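# Stack the lone carton squarely on a carton pile

## Task

Pick up the carton sitting apart from the others, set it on top of a stack of cartons so its edges line up with the cartons beneath, then release it.

## Robot and tools

Robot: two identical six-joint arms, left_arm and right_arm, each ending in a two-finger parallel gripper with a wrist camera. The names are labels only and say nothing about image sides. left_arm is mounted at about (+0.010, +0.272, 0) and right_arm at about (-0.002, -0.306, 0), both facing roughly +x.

Frame: every position and orientation lives in one scene frame. Its origin sits on the table surface midway between the arms, +x points out over the table, +z points up, and left_arm is on the +y side. Positions are metres; orientations are unit quaternions written w first (qw, qx, qy, qz). On each gripper, the fingers extend along its local +z and close along its local y. The reported hand point is midway between the pads, roughly 1 cm short of the fingertips. Reported positions can be slightly wrong, more so when an arm reaches far, and arms tend to settle a centimetre or more below the commanded height.

A row: 16 numbers, always covering both arms even if one is idle. First left_arm: x, y, z, qw, qx, qy, qz, opening; then the same eight for right_arm. x, y, z and the quaternion are an absolute target pose for that gripper in the scene frame, not an offset. opening runs from -1 (closed) to +1 (fully open, 0.094 m). To keep an arm still, repeat the exact pose from the latest result that it should hold, plus the desired opening. To keep a wrist orientation, resend the same quaternion every time rather than copying the slightly drifted reported one.

execute_actions(actions): a list of up to 15 actions. Each action is a list of up to 15 rows, one row per 1/30 s control step; if fewer than 15 rows are given, the last one is held for the remaining steps. An empty list just reports state and images. Each control step, the commanded pose is clamped to within 70 mm and 16 degrees of the measured hand pose, so distant targets take several actions. A target more than 0.6 m from the hand's starting position along any hand axis makes the action refused for both arms; a malformed action, or a first action failing this check, cancels the whole call.

move(target, speed, blocking): target is one 16-number row as above (absolute poses). Both grippers travel along straight lines that finish together, lasting 0.5 to 10 s (paths longer than 10 s stop short). speed is the top path speed in m/s, 0.002 to 0.5, default 0.25; rotation is capped at twice that in rad/s. The opening is applied at the start. Paths do not avoid obstacles or the other arm, and grippers can lag, stray or overshoot the speed, especially near full extension. Faster contact hits harder; aiming further past a surface pushes harder. With blocking=false the call returns after 0.5 s while motion continues; until a result shows it finished, use wait or stop before new moves or actions. The result adds a move: line giving the ending (done, off_target, moving, held, fault) and which limits acted, plus each gripper's distance from its target. If only one arm is named, the other finished fine. limits=paced means a sent pose was clipped; limits=held means a safety check blocked some steps, after which the arm may jump faster.

wait(seconds): 0 to 10; lets time pass with last commands held; returns early if a running move ends. stop(): brakes a running move, needing some stopping distance; fingers keep moving. zoom_image(camera, region): region is [x0, y0, x1, y1] in pixels of that camera's last image, at most 504 by 504; cameras are cam_head_left and cam_head_right (504x504) and cam_left_wrist and cam_right_wrist (616x616, fisheye). read_manual(section) only returns licence texts. finished_scene(scene): ends the current scene, given its number; irreversible, and the carton must already be placed and released.

Results: a state line per arm with gripper position and quaternion, Hand target lines (the pose the controller is currently driving toward), grip_measured (finger opening on the command scale; joint positions end with the opening in metres), per-step readings for execute_actions with HELD marking steps where an arm was held back, pose unreachable lines when the clearance check altered a command, FAULT lines for arm stops, MOTOR HOT warnings from 85 C, and an OVER-TEMPERATURE FAULT at 100 C, when that arm goes limp and drops what it holds. Images arrive in the order head left, head right, left wrist, right wrist; camera calibration is supplied for projecting scene points.

Gripping: to hold, command an opening below grip_measured; about 0.03 below is firm, less is gentler. In this task pad force is capped low, roughly 13 to 25 N, so a carton may slip; grip near its centre and move smoothly. Brief tugs on the held carton or nudges to loose items can occur.

Avoid: dropping the carton, knocking any carton off the table (that fails the job), slamming into the stack or table, pressing hard, letting the arms collide, and holding loads long enough to overheat. Lower the carton gently onto the top of the stack, align it with the cartons below, open the fingers, and lift clear before ending.

Each tool is called after "Call:" in YAML: its name, and indented under it one key for each argument.

## Session

Call:
execute_actions:
  actions: []

Scene clock: 0.00 s.
left_arm: end_effector_position=(+0.5549, +0.1039, +0.3633) grip_measured=+1.000 end_effector_quat_wxyz=(+0.005, +0.760, +0.622, +0.189) | right_arm: end_effector_position=(+0.2666, -0.3054, +0.2463) grip_measured=+1.000 end_effector_quat_wxyz=(+0.002, +0.377, +0.926, -0.009)
Joint positions: left_arm=[-0.367  1.743  2.017 -1.649 -0.329  1.406  0.094] | right_arm=[ 0.153  1.038  1.04  -1.577  0.018  0.787  0.094]
Joint velocities: left_arm=[-0.005  0.005  0.002  0.012 -0.066  0.051  0.   ] | right_arm=[-0.015 -0.024 -0.007 -0.002 -0.037 -0.007  0.   ]
Motor temperatures (°C, as the motors report them): left_arm=[30 28 29 29 30 27] | right_arm=[31 28 29 28 30 27]
Hand target (left_arm): +0.558, +0.103, +0.374; +0.017, +0.757, +0.623, +0.195
Hand target (right_arm): +0.272, -0.305, +0.253; +0.009, +0.377, +0.926, -0.006

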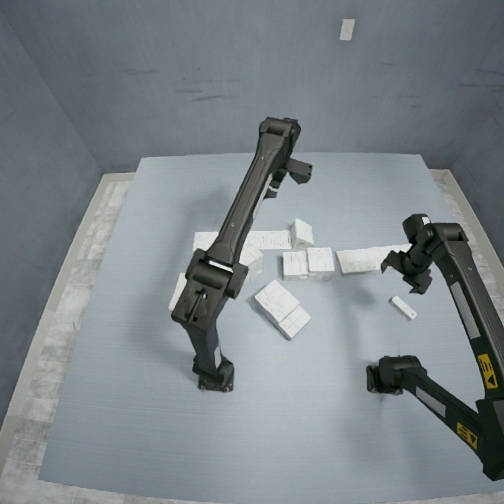

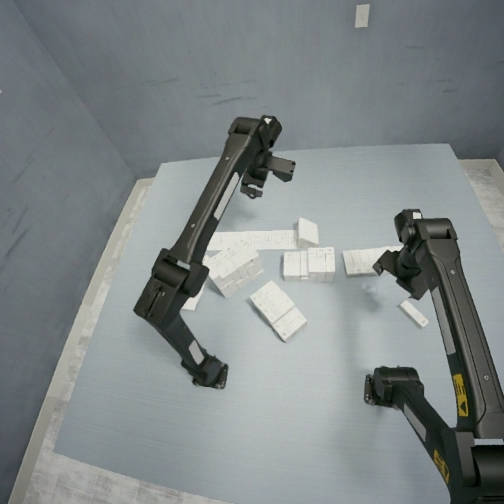

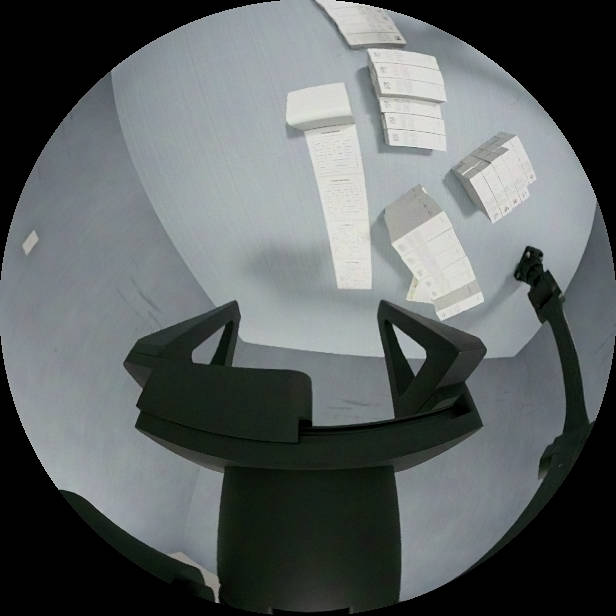

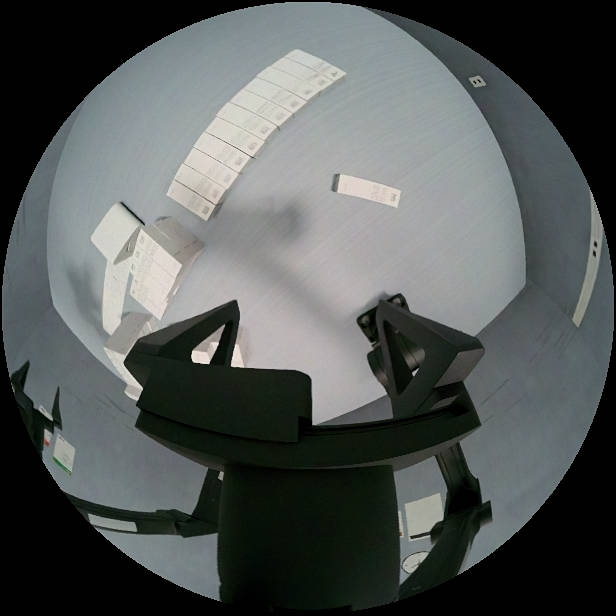

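Call:
zoom_image:
  camera: "cam_head_right"
  region: [140, 200, 460, 360]

Call:
zoom_image:
  camera: "cam_head_left"
  region: [140, 200, 460, 360]

Call:
zoom_image:
  camera: "cam_right_wrist"
  region: [60, 30, 460, 400]

Call:
zoom_image:
  camera: "cam_left_wrist"
  region: [260, 0, 580, 330]

Region (140, 200, 460, 360) of cam_head_right's 504x504 image, scaled by 1.575, with more detail than that image has.

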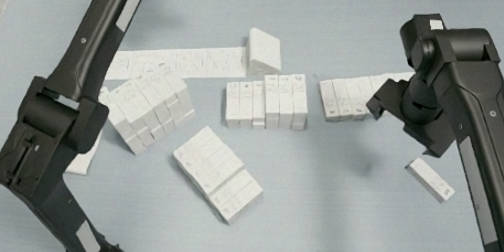

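Region (140, 200, 460, 360) of cam_head_left's 504x504 image, scaled by 1.575, with more detail than that image has.

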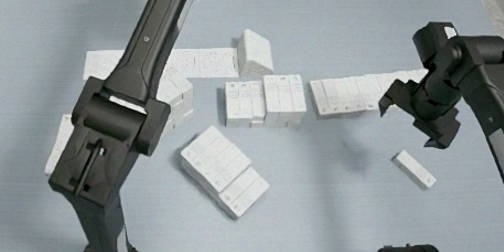

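Region (60, 30, 460, 400) of cam_right_wrist's 616x616 image, scaled by 1.260, with more detail than that image has; it fills the top 466 rows of this view, and the rest is white.

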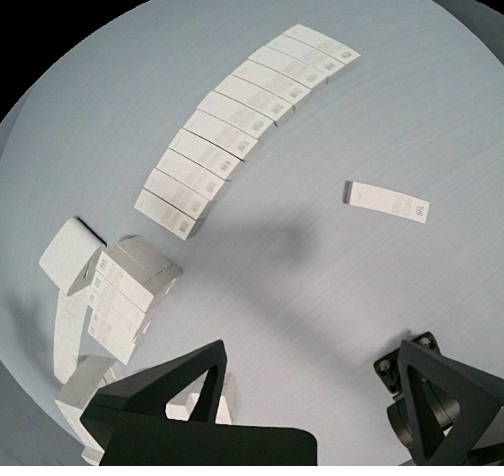

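Region (260, 0, 580, 330) of cam_left_wrist's 616x616 image, scaled by 1.527, with more detail than that image has; it fills the left 489 columns of this view, and the rest is white.

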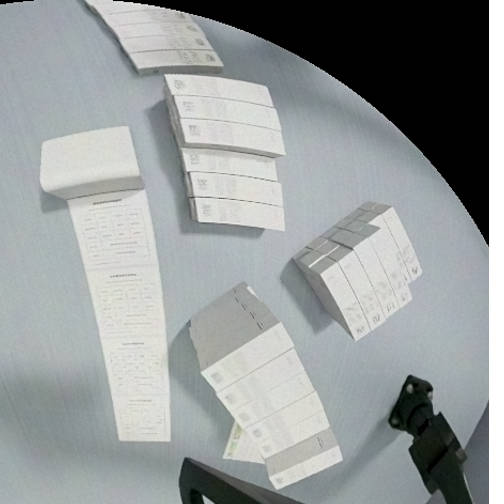

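Call:
move:
  target: [0.5549,0.1039,0.3633,0.005,0.760,0.622,0.189,1,0.255,-0.455,0.2,0,-0.3665,0.93,0,1]

Scene clock: 31.00 s.
left_arm: end_effector_position=(+0.5549, +0.1039, +0.3633) grip_measured=+1.000 end_effector_quat_wxyz=(+0.005, +0.760, +0.622, +0.189) | right_arm: end_effector_position=(+0.2546, -0.4531, +0.2098) grip_measured=+1.000 end_effector_quat_wxyz=(+0.008, -0.365, +0.931, -0.010)
Joint positions: left_arm=[-0.367  1.743  2.017 -1.649 -0.329  1.406  0.094] | right_arm=[-0.381  1.1    0.986 -1.432 -0.    -1.266  0.094]
Joint velocities: left_arm=[ 0.005 -0.015 -0.002 -0.007 -0.022 -0.037  0.   ] | right_arm=[-0.005 -0.005  0.002  0.002  0.022 -0.037  0.   ]
Motor temperatures (°C, as the motors report them): left_arm=[30 30 32 29 30 27] | right_arm=[31 28 33 28 30 27]
Hand target (left_arm): +0.555, +0.104, +0.363; +0.005, +0.760, +0.622, +0.189
Hand target (right_arm): +0.255, -0.455, +0.200; +0.003, -0.366, +0.930, -0.001
Off the commanded pose (left_arm): 0.000 m, 0 deg.
Off the commanded pose (right_arm): 0.010 m, 1 deg.
move: done
camera_calibration (this result's frames):
cam_right_wrist: T_world_to_cam=[[0.679836, -0.733092, 0.0199635, -0.504709], [-0.604351, -0.544612, 0.581514, -0.213018], [-0.415431, -0.407399, -0.813292, 0.214075], [0, 0, 0, 1]] pos_world=[0.303316, -0.398796, 0.308054]

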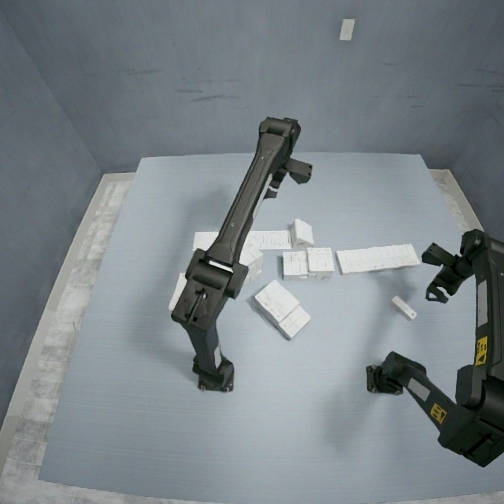

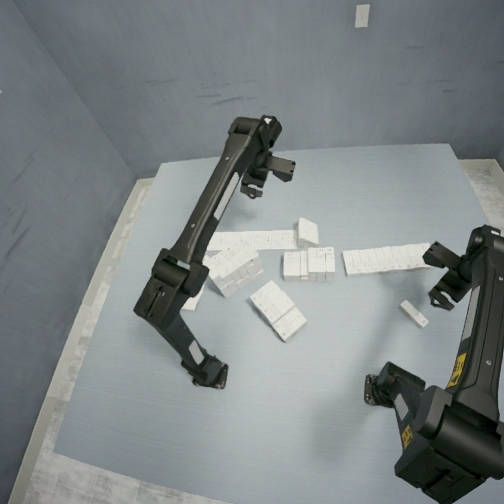

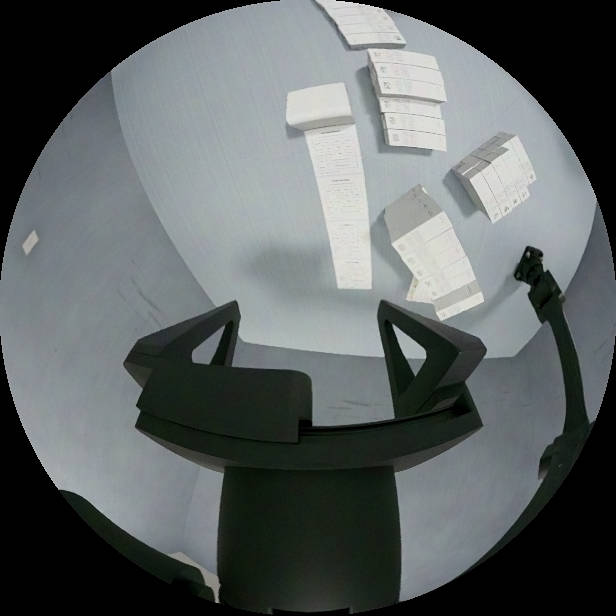

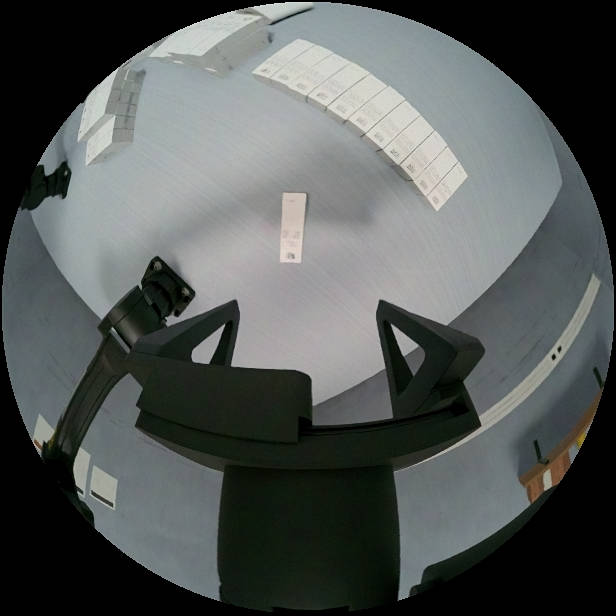

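Call:
zoom_image:
  camera: "cam_right_wrist"
  region: [60, 0, 500, 280]

Call:
zoom_image:
  camera: "cam_head_right"
  region: [200, 205, 440, 345]

Call:
zoom_image:
  camera: "cam_head_left"
  region: [200, 205, 440, 345]

Region (60, 0, 500, 280) of cam_right_wrist's 616x616 image, scaled by 1.145, with more detail than that image has; it fills the top 321 rows of this view, and the rest is white.

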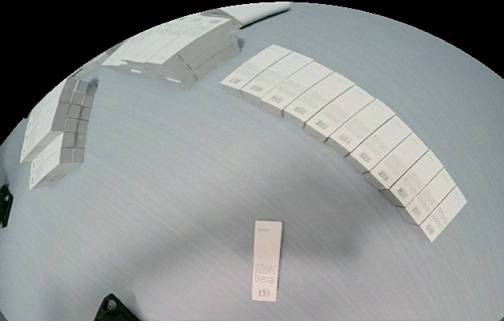

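Region (200, 205, 440, 345) of cam_head_right's 504x504 image, scaled by 2.100, with more detail than that image has; it fills the top 294 rows of this view, and the rest is white.

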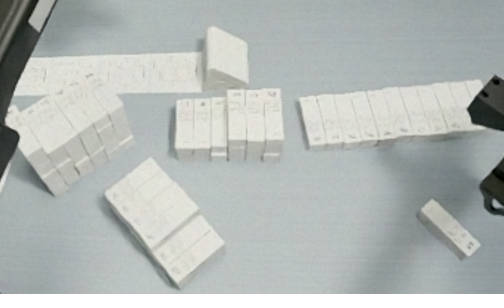

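Region (200, 205, 440, 345) of cam_head_left's 504x504 image, scaled by 2.100, with more detail than that image has; it fills the top 294 rows of this view, and the rest is white.

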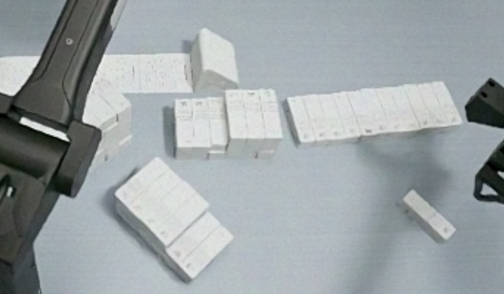

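Call:
move:
  target: [0.5549,0.1039,0.3633,0.005,0.760,0.622,0.189,1,0.2464,-0.4336,0.075,0,-0.3665,0.93,0,1]
  speed: 0.15

Scene clock: 52.00 s.
left_arm: end_effector_position=(+0.5549, +0.1039, +0.3633) grip_measured=+1.000 end_effector_quat_wxyz=(+0.005, +0.760, +0.622, +0.189) | right_arm: end_effector_position=(+0.2474, -0.4364, +0.0814) grip_measured=+1.000 end_effector_quat_wxyz=(+0.004, -0.367, +0.930, -0.004)
Joint positions: left_arm=[-0.367  1.743  2.017 -1.649 -0.329  1.406  0.094] | right_arm=[-0.342  1.184  0.695 -1.07  -0.    -1.232  0.094]
Joint velocities: left_arm=[-0.005  0.024  0.002 -0.007 -0.051  0.007  0.   ] | right_arm=[ 0.015 -0.024 -0.007 -0.012 -0.037 -0.037  0.   ]
Motor temperatures (°C, as the motors report them): left_arm=[30 30 32 29 30 27] | right_arm=[31 28 33 28 30 27]
Hand target (left_arm): +0.555, +0.104, +0.363; +0.005, +0.760, +0.622, +0.189
Hand target (right_arm): +0.247, -0.434, +0.075; -0.000, -0.367, +0.930, +0.000
Off the commanded pose (left_arm): 0.000 m, 0 deg.
Off the commanded pose (right_arm): 0.007 m, 1 deg.
move: done
camera_calibration (this result's frames):
cam_right_wrist: T_world_to_cam=[[0.683902, -0.729543, 0.00672901, -0.483313], [-0.594557, -0.551969, 0.584665, -0.139489], [-0.422823, -0.403854, -0.811247, 0.116696], [0, 0, 0, 1]] pos_world=[0.296947, -0.382463, 0.179476]

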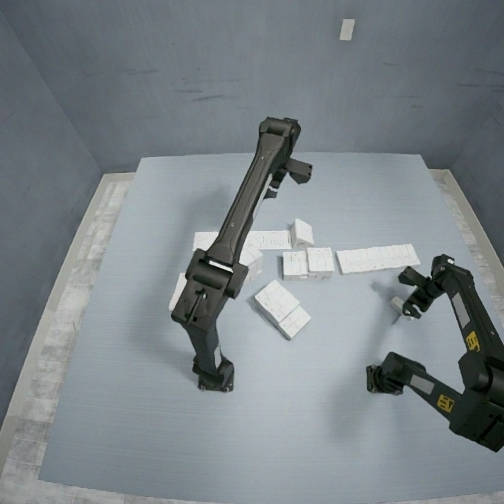

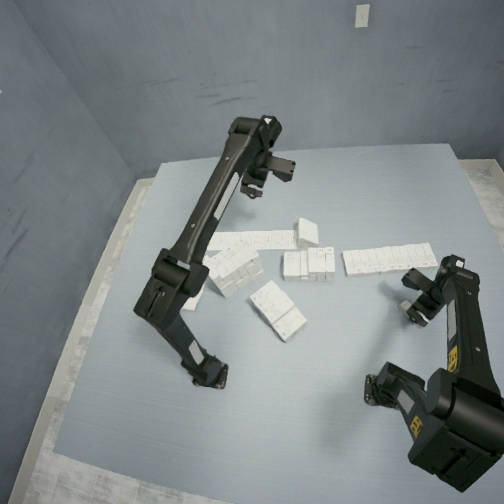

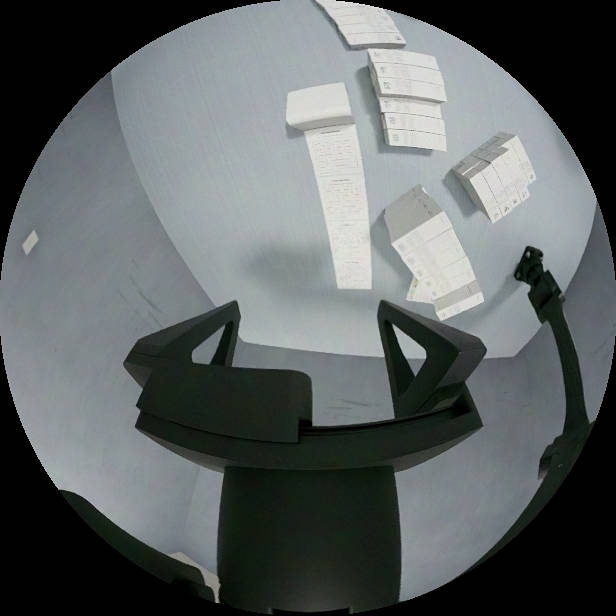

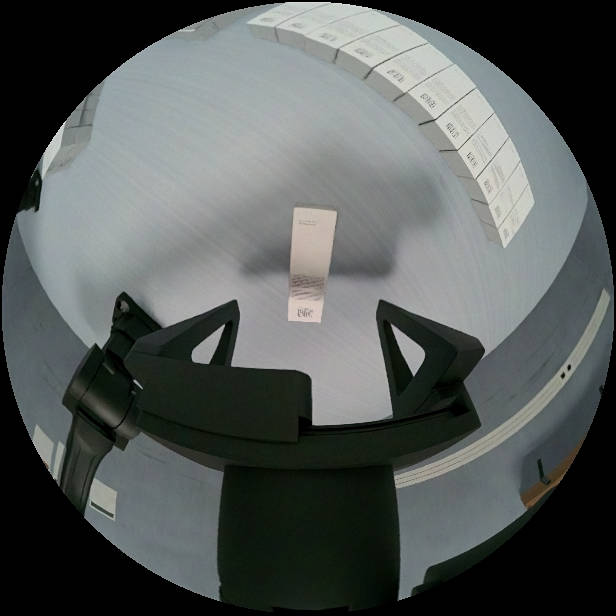

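Call:
move:
  target: [0.5549,0.1039,0.3633,0.005,0.760,0.622,0.189,1,0.245,-0.4345,0.016,0,-0.342,0.94,0,1]
  speed: 0.08

Call:
move:
  target: [0.5549,0.1039,0.3633,0.005,0.760,0.622,0.189,1,0.245,-0.4345,0.016,0,-0.342,0.94,0,-0.6]

Scene clock: 68.53 s.
left_arm: end_effector_position=(+0.5549, +0.1039, +0.3633) grip_measured=+1.000 end_effector_quat_wxyz=(+0.005, +0.760, +0.622, +0.189) | right_arm: end_effector_position=(+0.2486, -0.4370, +0.0235) grip_measured=+1.000 end_effector_quat_wxyz=(+0.006, -0.345, +0.939, -0.006)
Joint positions: left_arm=[-0.367  1.743  2.017 -1.649 -0.329  1.406  0.094] | right_arm=[-0.342  1.298  0.605 -0.86  -0.    -1.186  0.094]
Joint velocities: left_arm=[-0.005 -0.005 -0.007 -0.007 -0.051 -0.007  0.   ] | right_arm=[ 0.005  0.015 -0.007  0.002 -0.007 -0.022  0.   ]
Motor temperatures (°C, as the motors report them): left_arm=[30 30 32 29 30 27] | right_arm=[31 28 33 28 30 27]
Hand target (left_arm): +0.555, +0.104, +0.363; +0.005, +0.760, +0.622, +0.189
Hand target (right_arm): +0.245, -0.435, +0.016; -0.000, -0.342, +0.940, -0.000
Off the commanded pose (left_arm): 0.000 m, 0 deg.
Off the commanded pose (right_arm): 0.009 m, 1 deg.
move: done
camera_calibration (this result's frames):
cam_right_wrist: T_world_to_cam=[[0.648881, -0.760792, 0.0121881, -0.489312], [-0.623085, -0.5221, 0.582388, -0.0850973], [-0.436713, -0.385495, -0.81282, 0.0815486], [0, 0, 0, 1]] pos_world=[0.300096, -0.385258, 0.121808]

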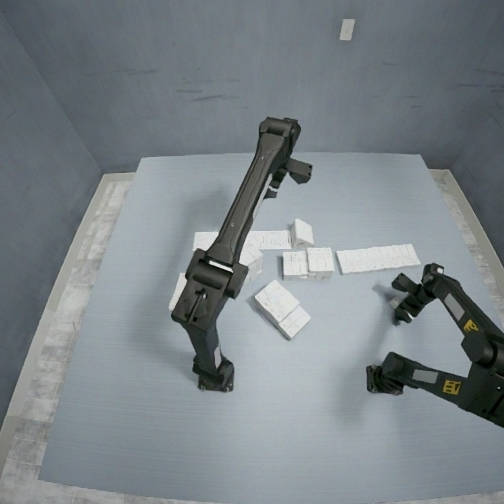

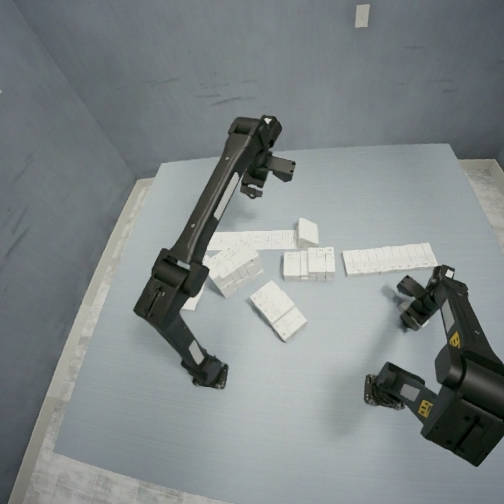

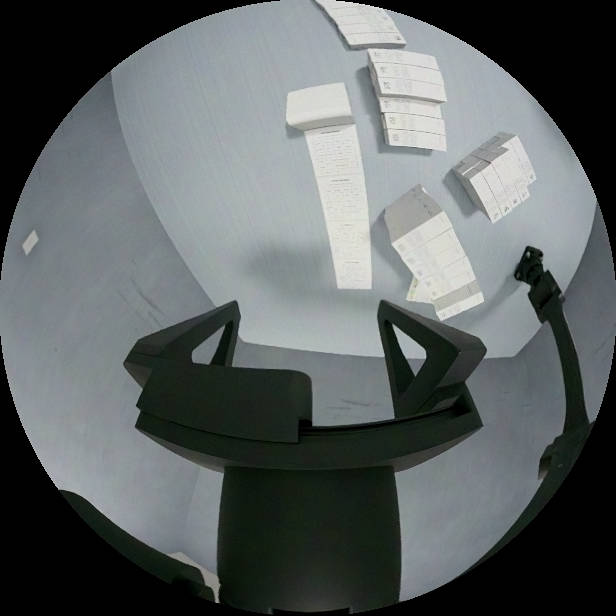

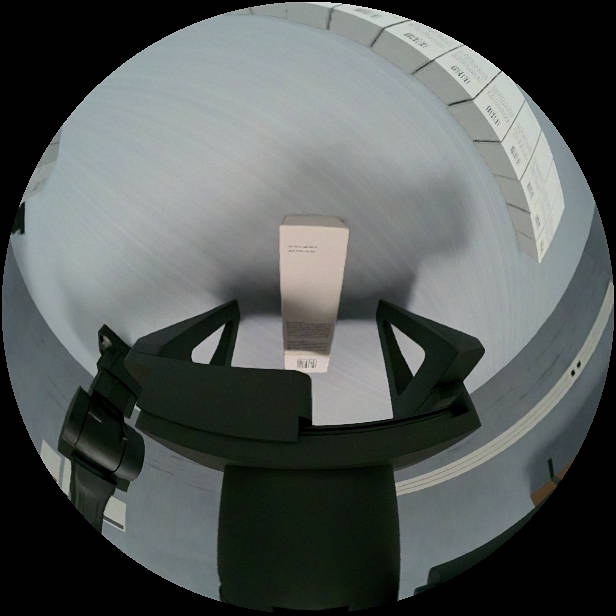

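Scene clock: 69.23 s.
left_arm: end_effector_position=(+0.5549, +0.1039, +0.3633) grip_measured=+1.000 end_effector_quat_wxyz=(+0.005, +0.760, +0.622, +0.189) | right_arm: end_effector_position=(+0.2486, -0.4370, +0.0235) grip_measured=-0.355 end_effector_quat_wxyz=(+0.006, -0.345, +0.939, -0.006)
Joint positions: left_arm=[-0.367  1.743  2.017 -1.649 -0.329  1.406  0.094] | right_arm=[-0.342  1.298  0.605 -0.86  -0.    -1.185  0.03 ]
Joint velocities: left_arm=[-0.005  0.015  0.002  0.007  0.051 -0.066  0.   ] | right_arm=[-0.015 -0.024  0.002  0.002 -0.095 -0.007 -0.   ]
Motor temperatures (°C, as the motors report them): left_arm=[30 30 32 29 30 27] | right_arm=[31 28 32 28 30 27]
Hand target (left_arm): +0.555, +0.104, +0.363; +0.005, +0.760, +0.622, +0.189
Hand target (right_arm): +0.245, -0.434, +0.016; -0.000, -0.342, +0.940, -0.000
Off the commanded pose (left_arm): 0.000 m, 0 deg.
Off the commanded pose (right_arm): 0.009 m, 1 deg.
move: done
camera_calibration (this result's frames):
cam_right_wrist: T_world_to_cam=[[0.6483, -0.761287, 0.0121829, -0.489384], [-0.623487, -0.521632, 0.582378, -0.0847925], [-0.437002, -0.385152, -0.812827, 0.0817704], [0, 0, 0, 1]] pos_world=[0.300135, -0.385298, 0.121809]

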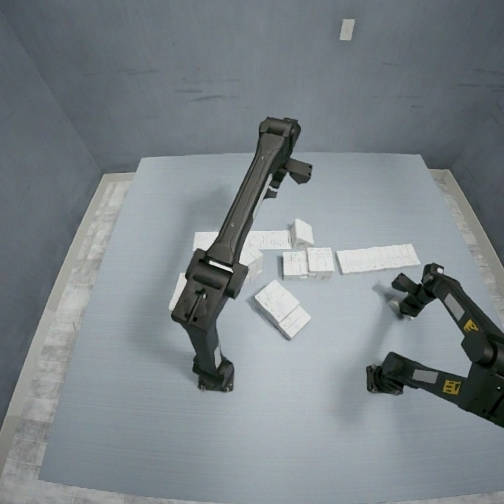

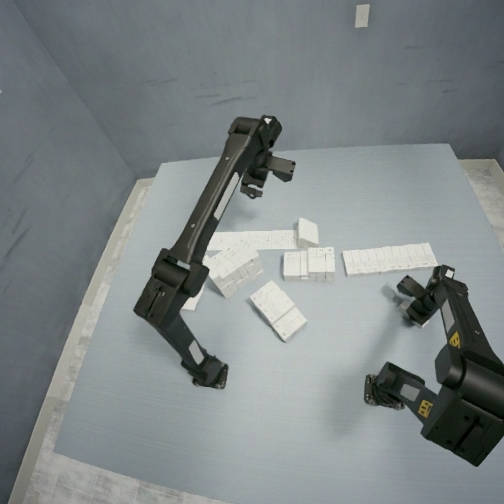

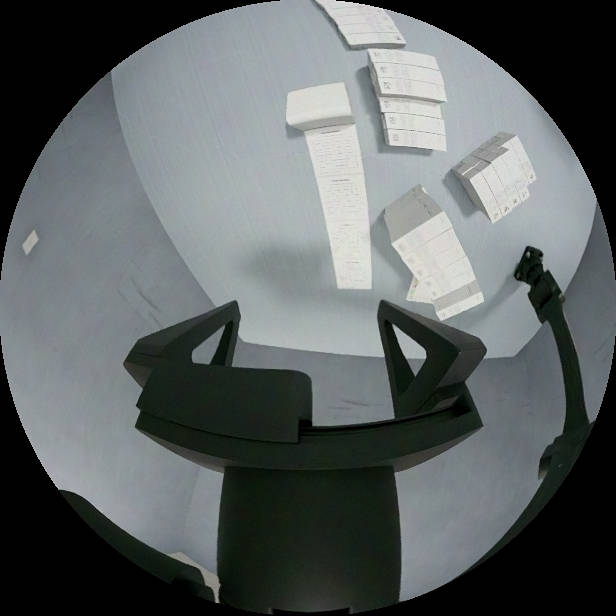

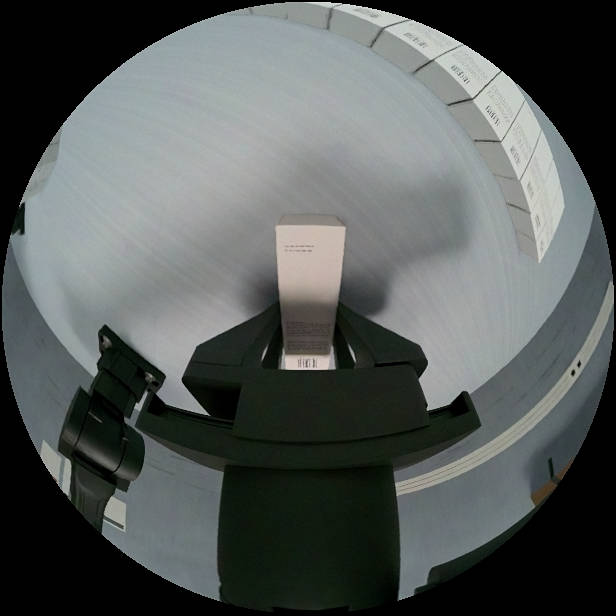

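Call:
move:
  target: [0.45,0.28,0.33,0.005,0.760,0.622,0.189,1,0.245,-0.4345,0.2,0,-0.342,0.94,0,-0.6]
  speed: 0.2

Call:
move:
  target: [0.45,0.28,0.33,0.005,0.760,0.622,0.189,1,0.40,-0.14,0.22,0,0,1,0,-0.6]
  speed: 0.2

Scene clock: 81.37 s.
left_arm: end_effector_position=(+0.4501, +0.2788, +0.3292) grip_measured=+1.000 end_effector_quat_wxyz=(+0.000, +0.755, +0.629, +0.185) | right_arm: end_effector_position=(+0.2341, -0.4294, +0.1828) grip_measured=-0.355 end_effector_quat_wxyz=(-0.013, -0.344, +0.939, +0.015)
Joint positions: left_arm=[-0.054  1.321  1.443 -1.42  -0.258  1.706  0.094] | right_arm=[-0.342  1.073  0.896 -1.433 -0.    -1.184  0.03 ]
Joint velocities: left_arm=[ 0.005  0.005  0.012 -0.007  0.022  0.051  0.   ] | right_arm=[-0.015 -0.015  0.012 -0.007 -0.022 -0.037 -0.002]
Motor temperatures (°C, as the motors report them): left_arm=[30 31 32 29 30 27] | right_arm=[31 28 33 28 30 27]
Hand target (left_arm): +0.449, +0.279, +0.328; +0.003, +0.760, +0.623, +0.187
Hand target (right_arm): +0.243, -0.433, +0.201; +0.000, -0.342, +0.940, -0.000
Off the commanded pose (left_arm): 0.001 m, 1 deg.
Off the commanded pose (right_arm): 0.021 m, 2 deg.
move: off_target (right_arm)
camera_calibration (this result's frames):
cam_left_wrist: T_world_to_cam=[[-0.948854, 0.21391, -0.232204, 0.44746], [-0.0476572, 0.630013, 0.775121, -0.400375], [0.312097, 0.746543, -0.587596, -0.0276929], [0, 0, 0, 1]] pos_world=[0.414137, 0.177199, 0.397968]
cam_right_wrist: T_world_to_cam=[[0.647296, -0.761162, -0.0404883, -0.466206], [-0.593909, -0.536933, 0.599146, -0.199193], [-0.477786, -0.363778, -0.799616, 0.224076], [0, 0, 0, 1]] pos_world=[0.290531, -0.380298, 0.279644]

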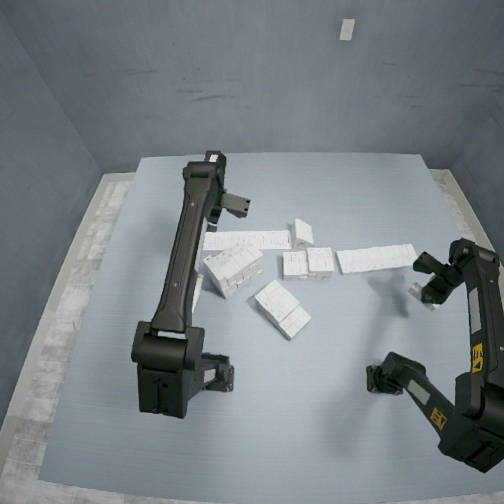

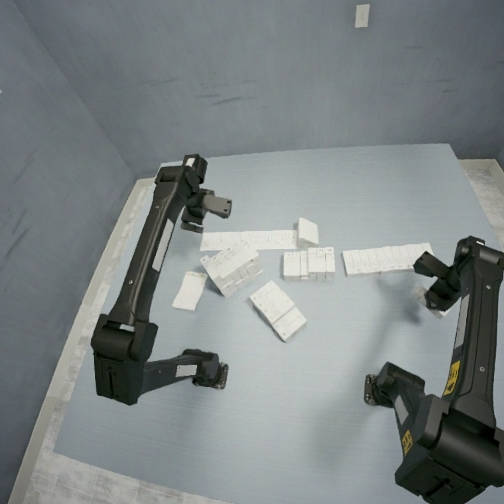

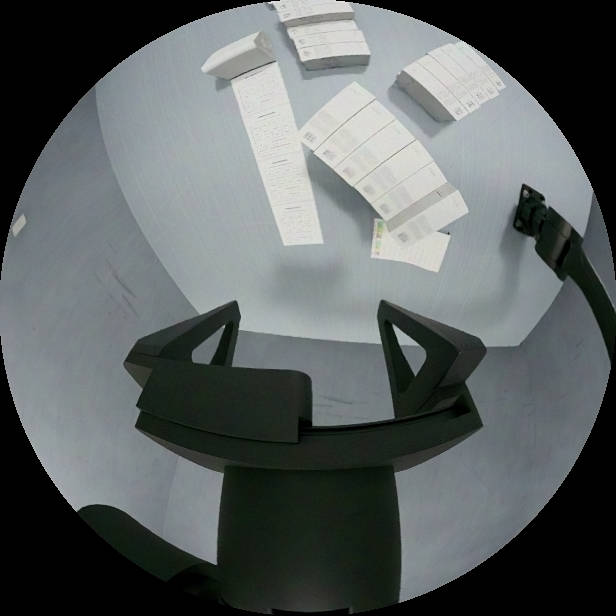

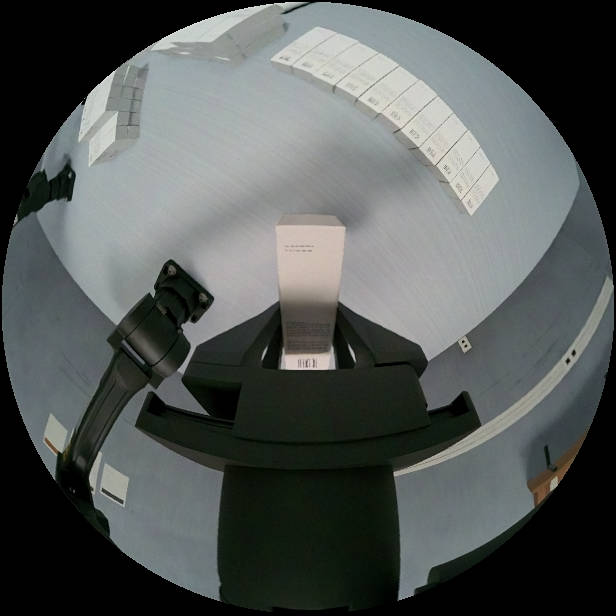

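Scene clock: 83.77 s.
left_arm: end_effector_position=(+0.4501, +0.2788, +0.3291) grip_measured=+1.000 end_effector_quat_wxyz=(-0.000, +0.757, +0.626, +0.185) | right_arm: end_effector_position=(+0.3863, -0.1459, +0.2102) grip_measured=-0.356 end_effector_quat_wxyz=(-0.012, -0.006, +1.000, -0.002)
Joint positions: left_arm=[-0.054  1.321  1.443 -1.42  -0.257  1.712  0.094] | right_arm=[ 0.528  1.463  1.31  -1.442 -0.005  0.378  0.03 ]
Joint velocities: left_arm=[ 0.005 -0.005 -0.017 -0.007 -0.066 -0.066  0.   ] | right_arm=[-0.015  0.005  0.002  0.012  0.007 -0.007 -0.001]
Motor temperatures (°C, as the motors report them): left_arm=[30 30 32 29 30 27] | right_arm=[31 28 33 28 30 27]
Hand target (left_arm): +0.450, +0.280, +0.330; +0.005, +0.760, +0.622, +0.189
Hand target (right_arm): +0.400, -0.141, +0.220; -0.004, -0.000, +1.000, -0.000
Off the commanded pose (left_arm): 0.001 m, 1 deg.
Off the commanded pose (right_arm): 0.018 m, 2 deg.
move: off_target (right_arm)
camera_calibration (this result's frames):
cam_left_wrist: T_world_to_cam=[[-0.947819, 0.220433, -0.230323, 0.444566], [-0.0423053, 0.629096, 0.776176, -0.402823], [0.31599, 0.745418, -0.586944, -0.0293079], [0, 0, 0, 1]] pos_world=[0.413588, 0.177264, 0.397853]
cam_right_wrist: T_world_to_cam=[[0.0125833, -0.999921, 0.000732669, -0.146101], [-0.794205, -0.00954933, 0.607575, 0.179573], [-0.60752, -0.00822719, -0.794262, 0.522767], [0, 0, 0, 1]] pos_world=[0.462047, -0.140074, 0.306217]

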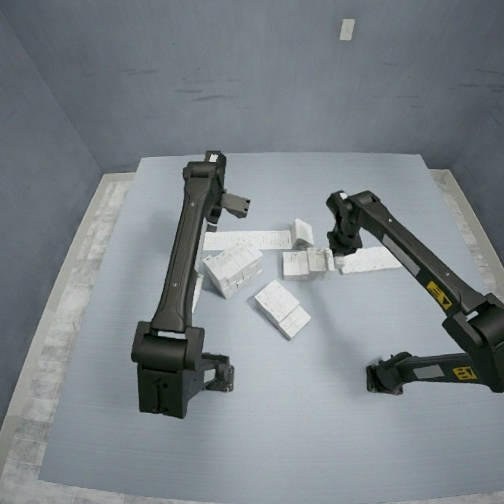

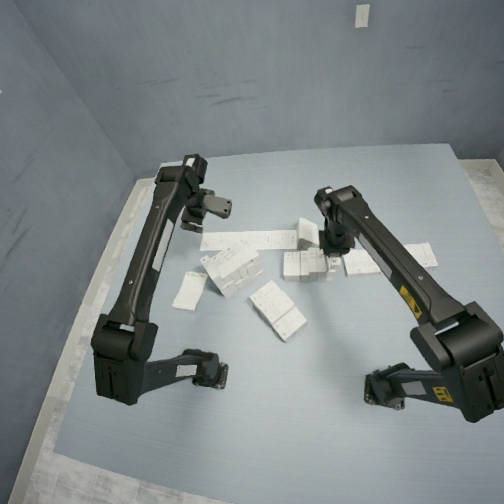

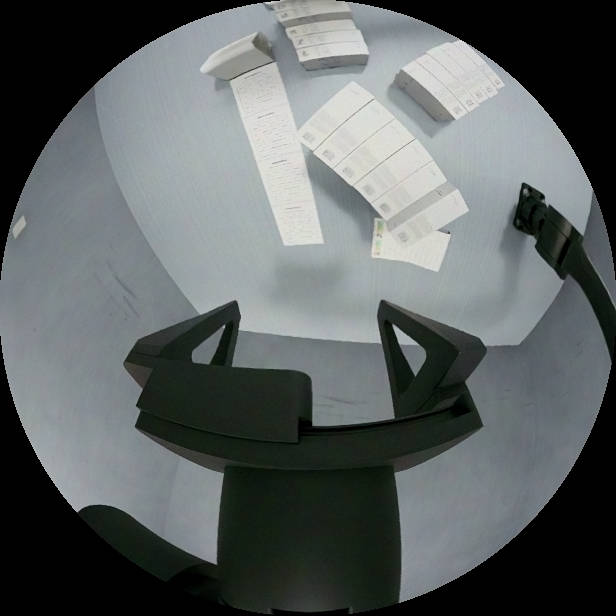

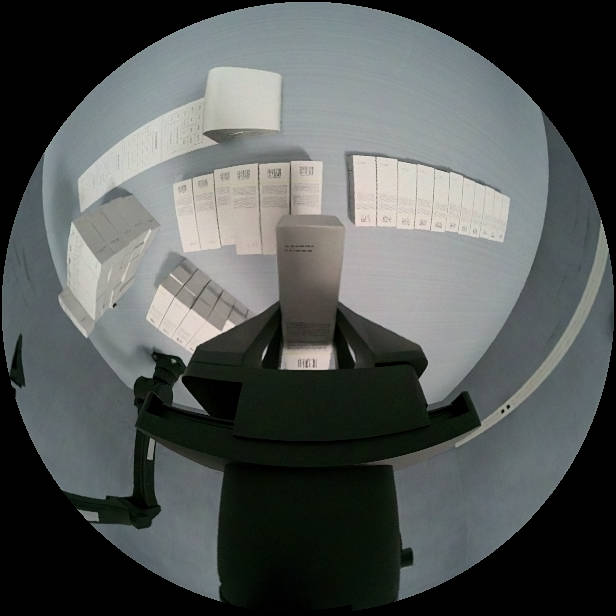

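Call:
move:
  target: [0.45,0.28,0.33,0.005,0.760,0.622,0.189,1,0.432,-0.105,0.155,0,0,1,0,-0.6]
  speed: 0.1

Scene clock: 109.67 s.
left_arm: end_effector_position=(+0.4501, +0.2788, +0.3291) grip_measured=+1.000 end_effector_quat_wxyz=(-0.000, +0.757, +0.626, +0.185) | right_arm: end_effector_position=(+0.4171, -0.1152, +0.1509) grip_measured=-0.356 end_effector_quat_wxyz=(-0.013, -0.001, +1.000, -0.005)
Joint positions: left_arm=[-0.054  1.321  1.443 -1.42  -0.257  1.712  0.094] | right_arm=[ 0.565  1.602  1.31  -1.306 -0.003  0.424  0.03 ]
Joint velocities: left_arm=[ 0.005 -0.015  0.002  0.002 -0.022  0.037  0.   ] | right_arm=[-0.005  0.005  0.012  0.012  0.022 -0.022  0.001]
Motor temperatures (°C, as the motors report them): left_arm=[30 30 32 29 30 27] | right_arm=[31 28 37 28 30 27]
Hand target (left_arm): +0.450, +0.280, +0.330; +0.005, +0.760, +0.622, +0.189
Hand target (right_arm): +0.432, -0.105, +0.155; +0.000, -0.000, +1.000, +0.000
Off the commanded pose (left_arm): 0.001 m, 1 deg.
Off the commanded pose (right_arm): 0.019 m, 2 deg.
move: off_target (right_arm)
camera_calibration (this result's frames):
cam_left_wrist: T_world_to_cam=[[-0.947819, 0.220433, -0.230323, 0.444566], [-0.0423053, 0.629096, 0.776176, -0.402823], [0.31599, 0.745418, -0.586944, -0.0293079], [0, 0, 0, 1]] pos_world=[0.413588, 0.177264, 0.397853]
cam_right_wrist: T_world_to_cam=[[0.00427245, -0.999977, 0.00533316, -0.113064], [-0.793069, -0.000139752, 0.609131, 0.240693], [-0.609117, -0.00683205, -0.793051, 0.495292], [0, 0, 0, 1]] pos_world=[0.493059, -0.109643, 0.246781]

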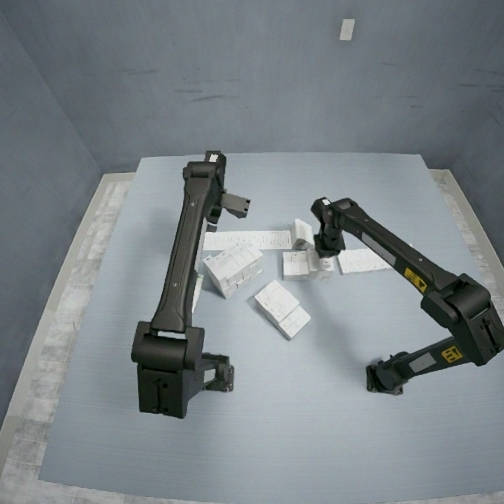

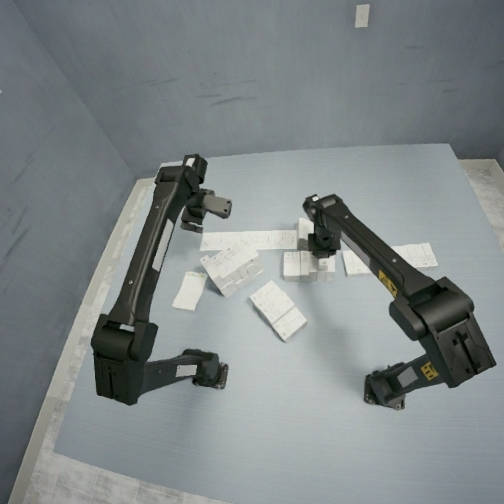

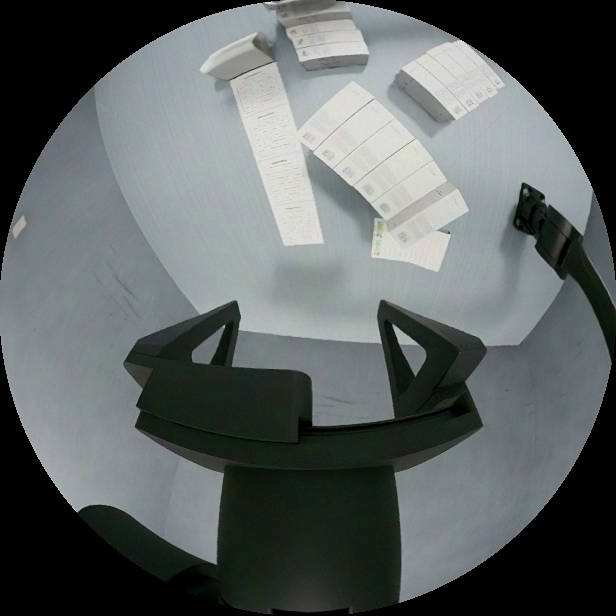

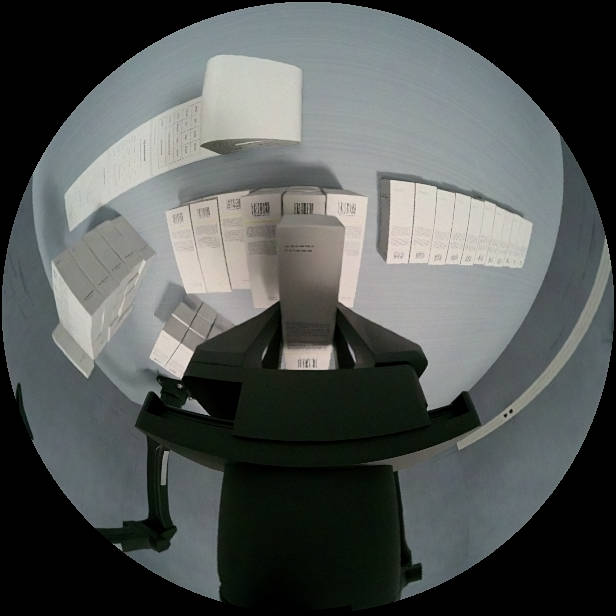

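Call:
zoom_image:
  camera: "cam_right_wrist"
  region: [160, 160, 400, 330]

Region (160, 160, 400, 330) of cam_right_wrist's 616x616 image, scaled by 2.100, with more detail than that image has; it fills the top 357 rows of this view, and the rest is white.

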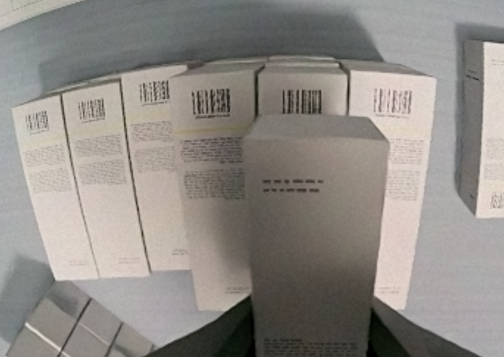

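Call:
move:
  target: [0.45,0.28,0.33,0.005,0.760,0.622,0.189,1,0.441,-0.102,0.137,0.014,0,1,0.005,-0.6]
  speed: 0.04

Call:
zoom_image:
  camera: "cam_right_wrist"
  region: [160, 160, 400, 330]

Scene clock: 129.00 s.
left_arm: end_effector_position=(+0.4501, +0.2788, +0.3291) grip_measured=+1.000 end_effector_quat_wxyz=(-0.000, +0.757, +0.626, +0.185) | right_arm: end_effector_position=(+0.4339, -0.1080, +0.1460) grip_measured=-0.356 end_effector_quat_wxyz=(+0.016, -0.001, +1.000, +0.007)
Joint positions: left_arm=[-0.054  1.321  1.443 -1.42  -0.257  1.712  0.094] | right_arm=[ 0.565  1.614  1.31  -1.232 -0.     0.425  0.03 ]
Joint velocities: left_arm=[ 0.005 -0.005  0.002 -0.012  0.066  0.066  0.   ] | right_arm=[-0.005  0.005 -0.022 -0.017 -0.022 -0.007 -0.   ]
Motor temperatures (°C, as the motors report them): left_arm=[30 30 32 29 30 27] | right_arm=[31 29 37 28 30 27]
Hand target (left_arm): +0.450, +0.280, +0.330; +0.005, +0.760, +0.622, +0.189
Hand target (right_arm): +0.441, -0.102, +0.137; +0.014, -0.000, +1.000, +0.005
Off the commanded pose (left_arm): 0.001 m, 1 deg.
Off the commanded pose (right_arm): 0.013 m, 0 deg.
move: off_target (right_arm)
camera_calibration (this result's frames):
cam_left_wrist: T_world_to_cam=[[-0.947819, 0.220433, -0.230323, 0.444566], [-0.0423053, 0.629096, 0.776176, -0.402823], [0.31599, 0.745418, -0.586944, -0.0293079], [0, 0, 0, 1]] pos_world=[0.413588, 0.177264, 0.397853]
cam_right_wrist: T_world_to_cam=[[0.0034933, -0.999828, -0.0182349, -0.102106], [-0.826998, -0.0131402, 0.562052, 0.277217], [-0.562195, 0.0131168, -0.826901, 0.488435], [0, 0, 0, 1]] pos_world=[0.50421, -0.104852, 0.246215]

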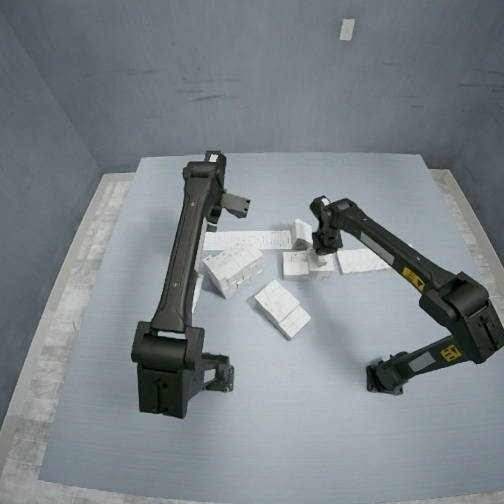

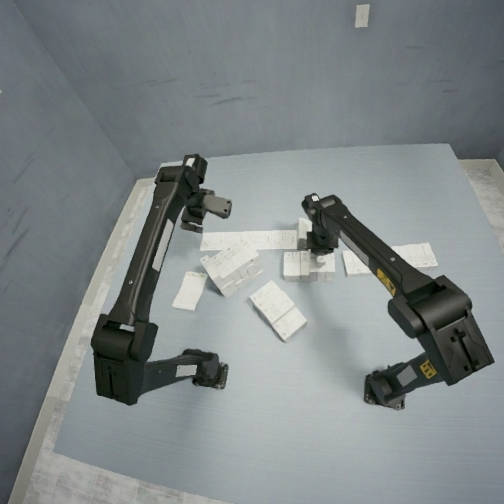

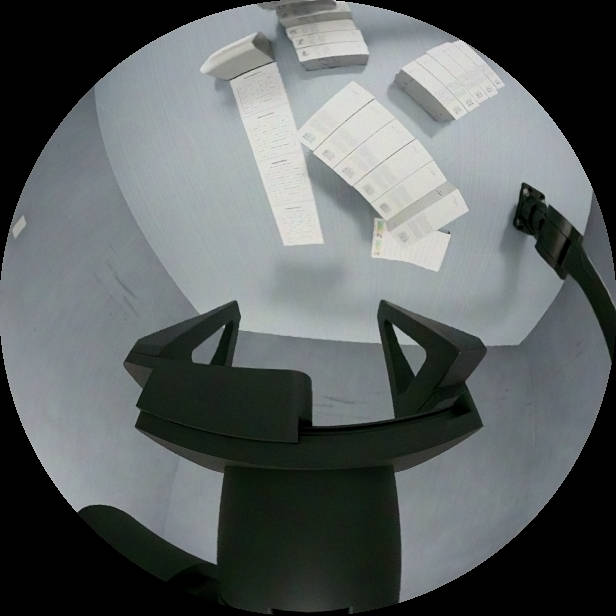

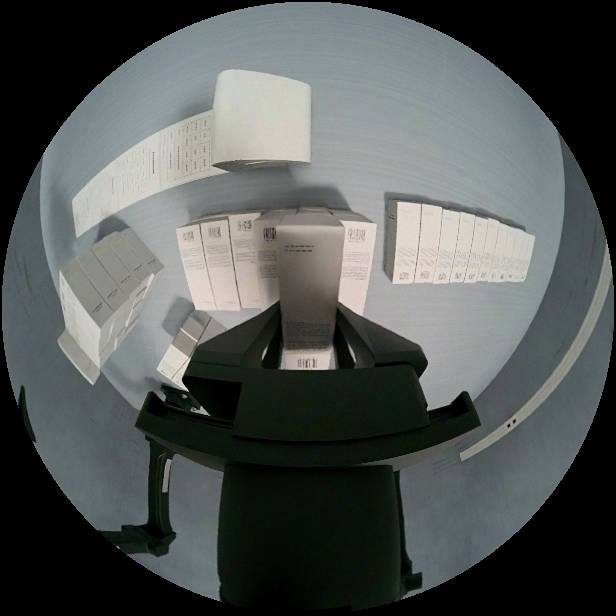

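Region (160, 160, 400, 330) of cam_right_wrist's 616x616 image, scaled by 2.100, with more detail than that image has; it fills the top 357 rows of this view, and the rest is white.

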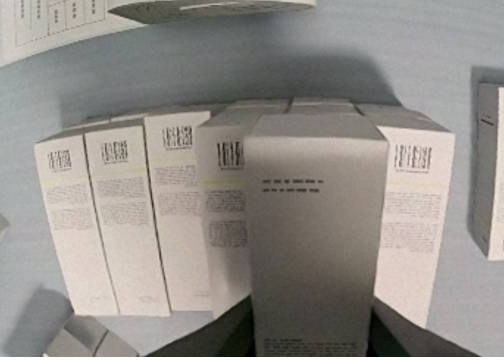

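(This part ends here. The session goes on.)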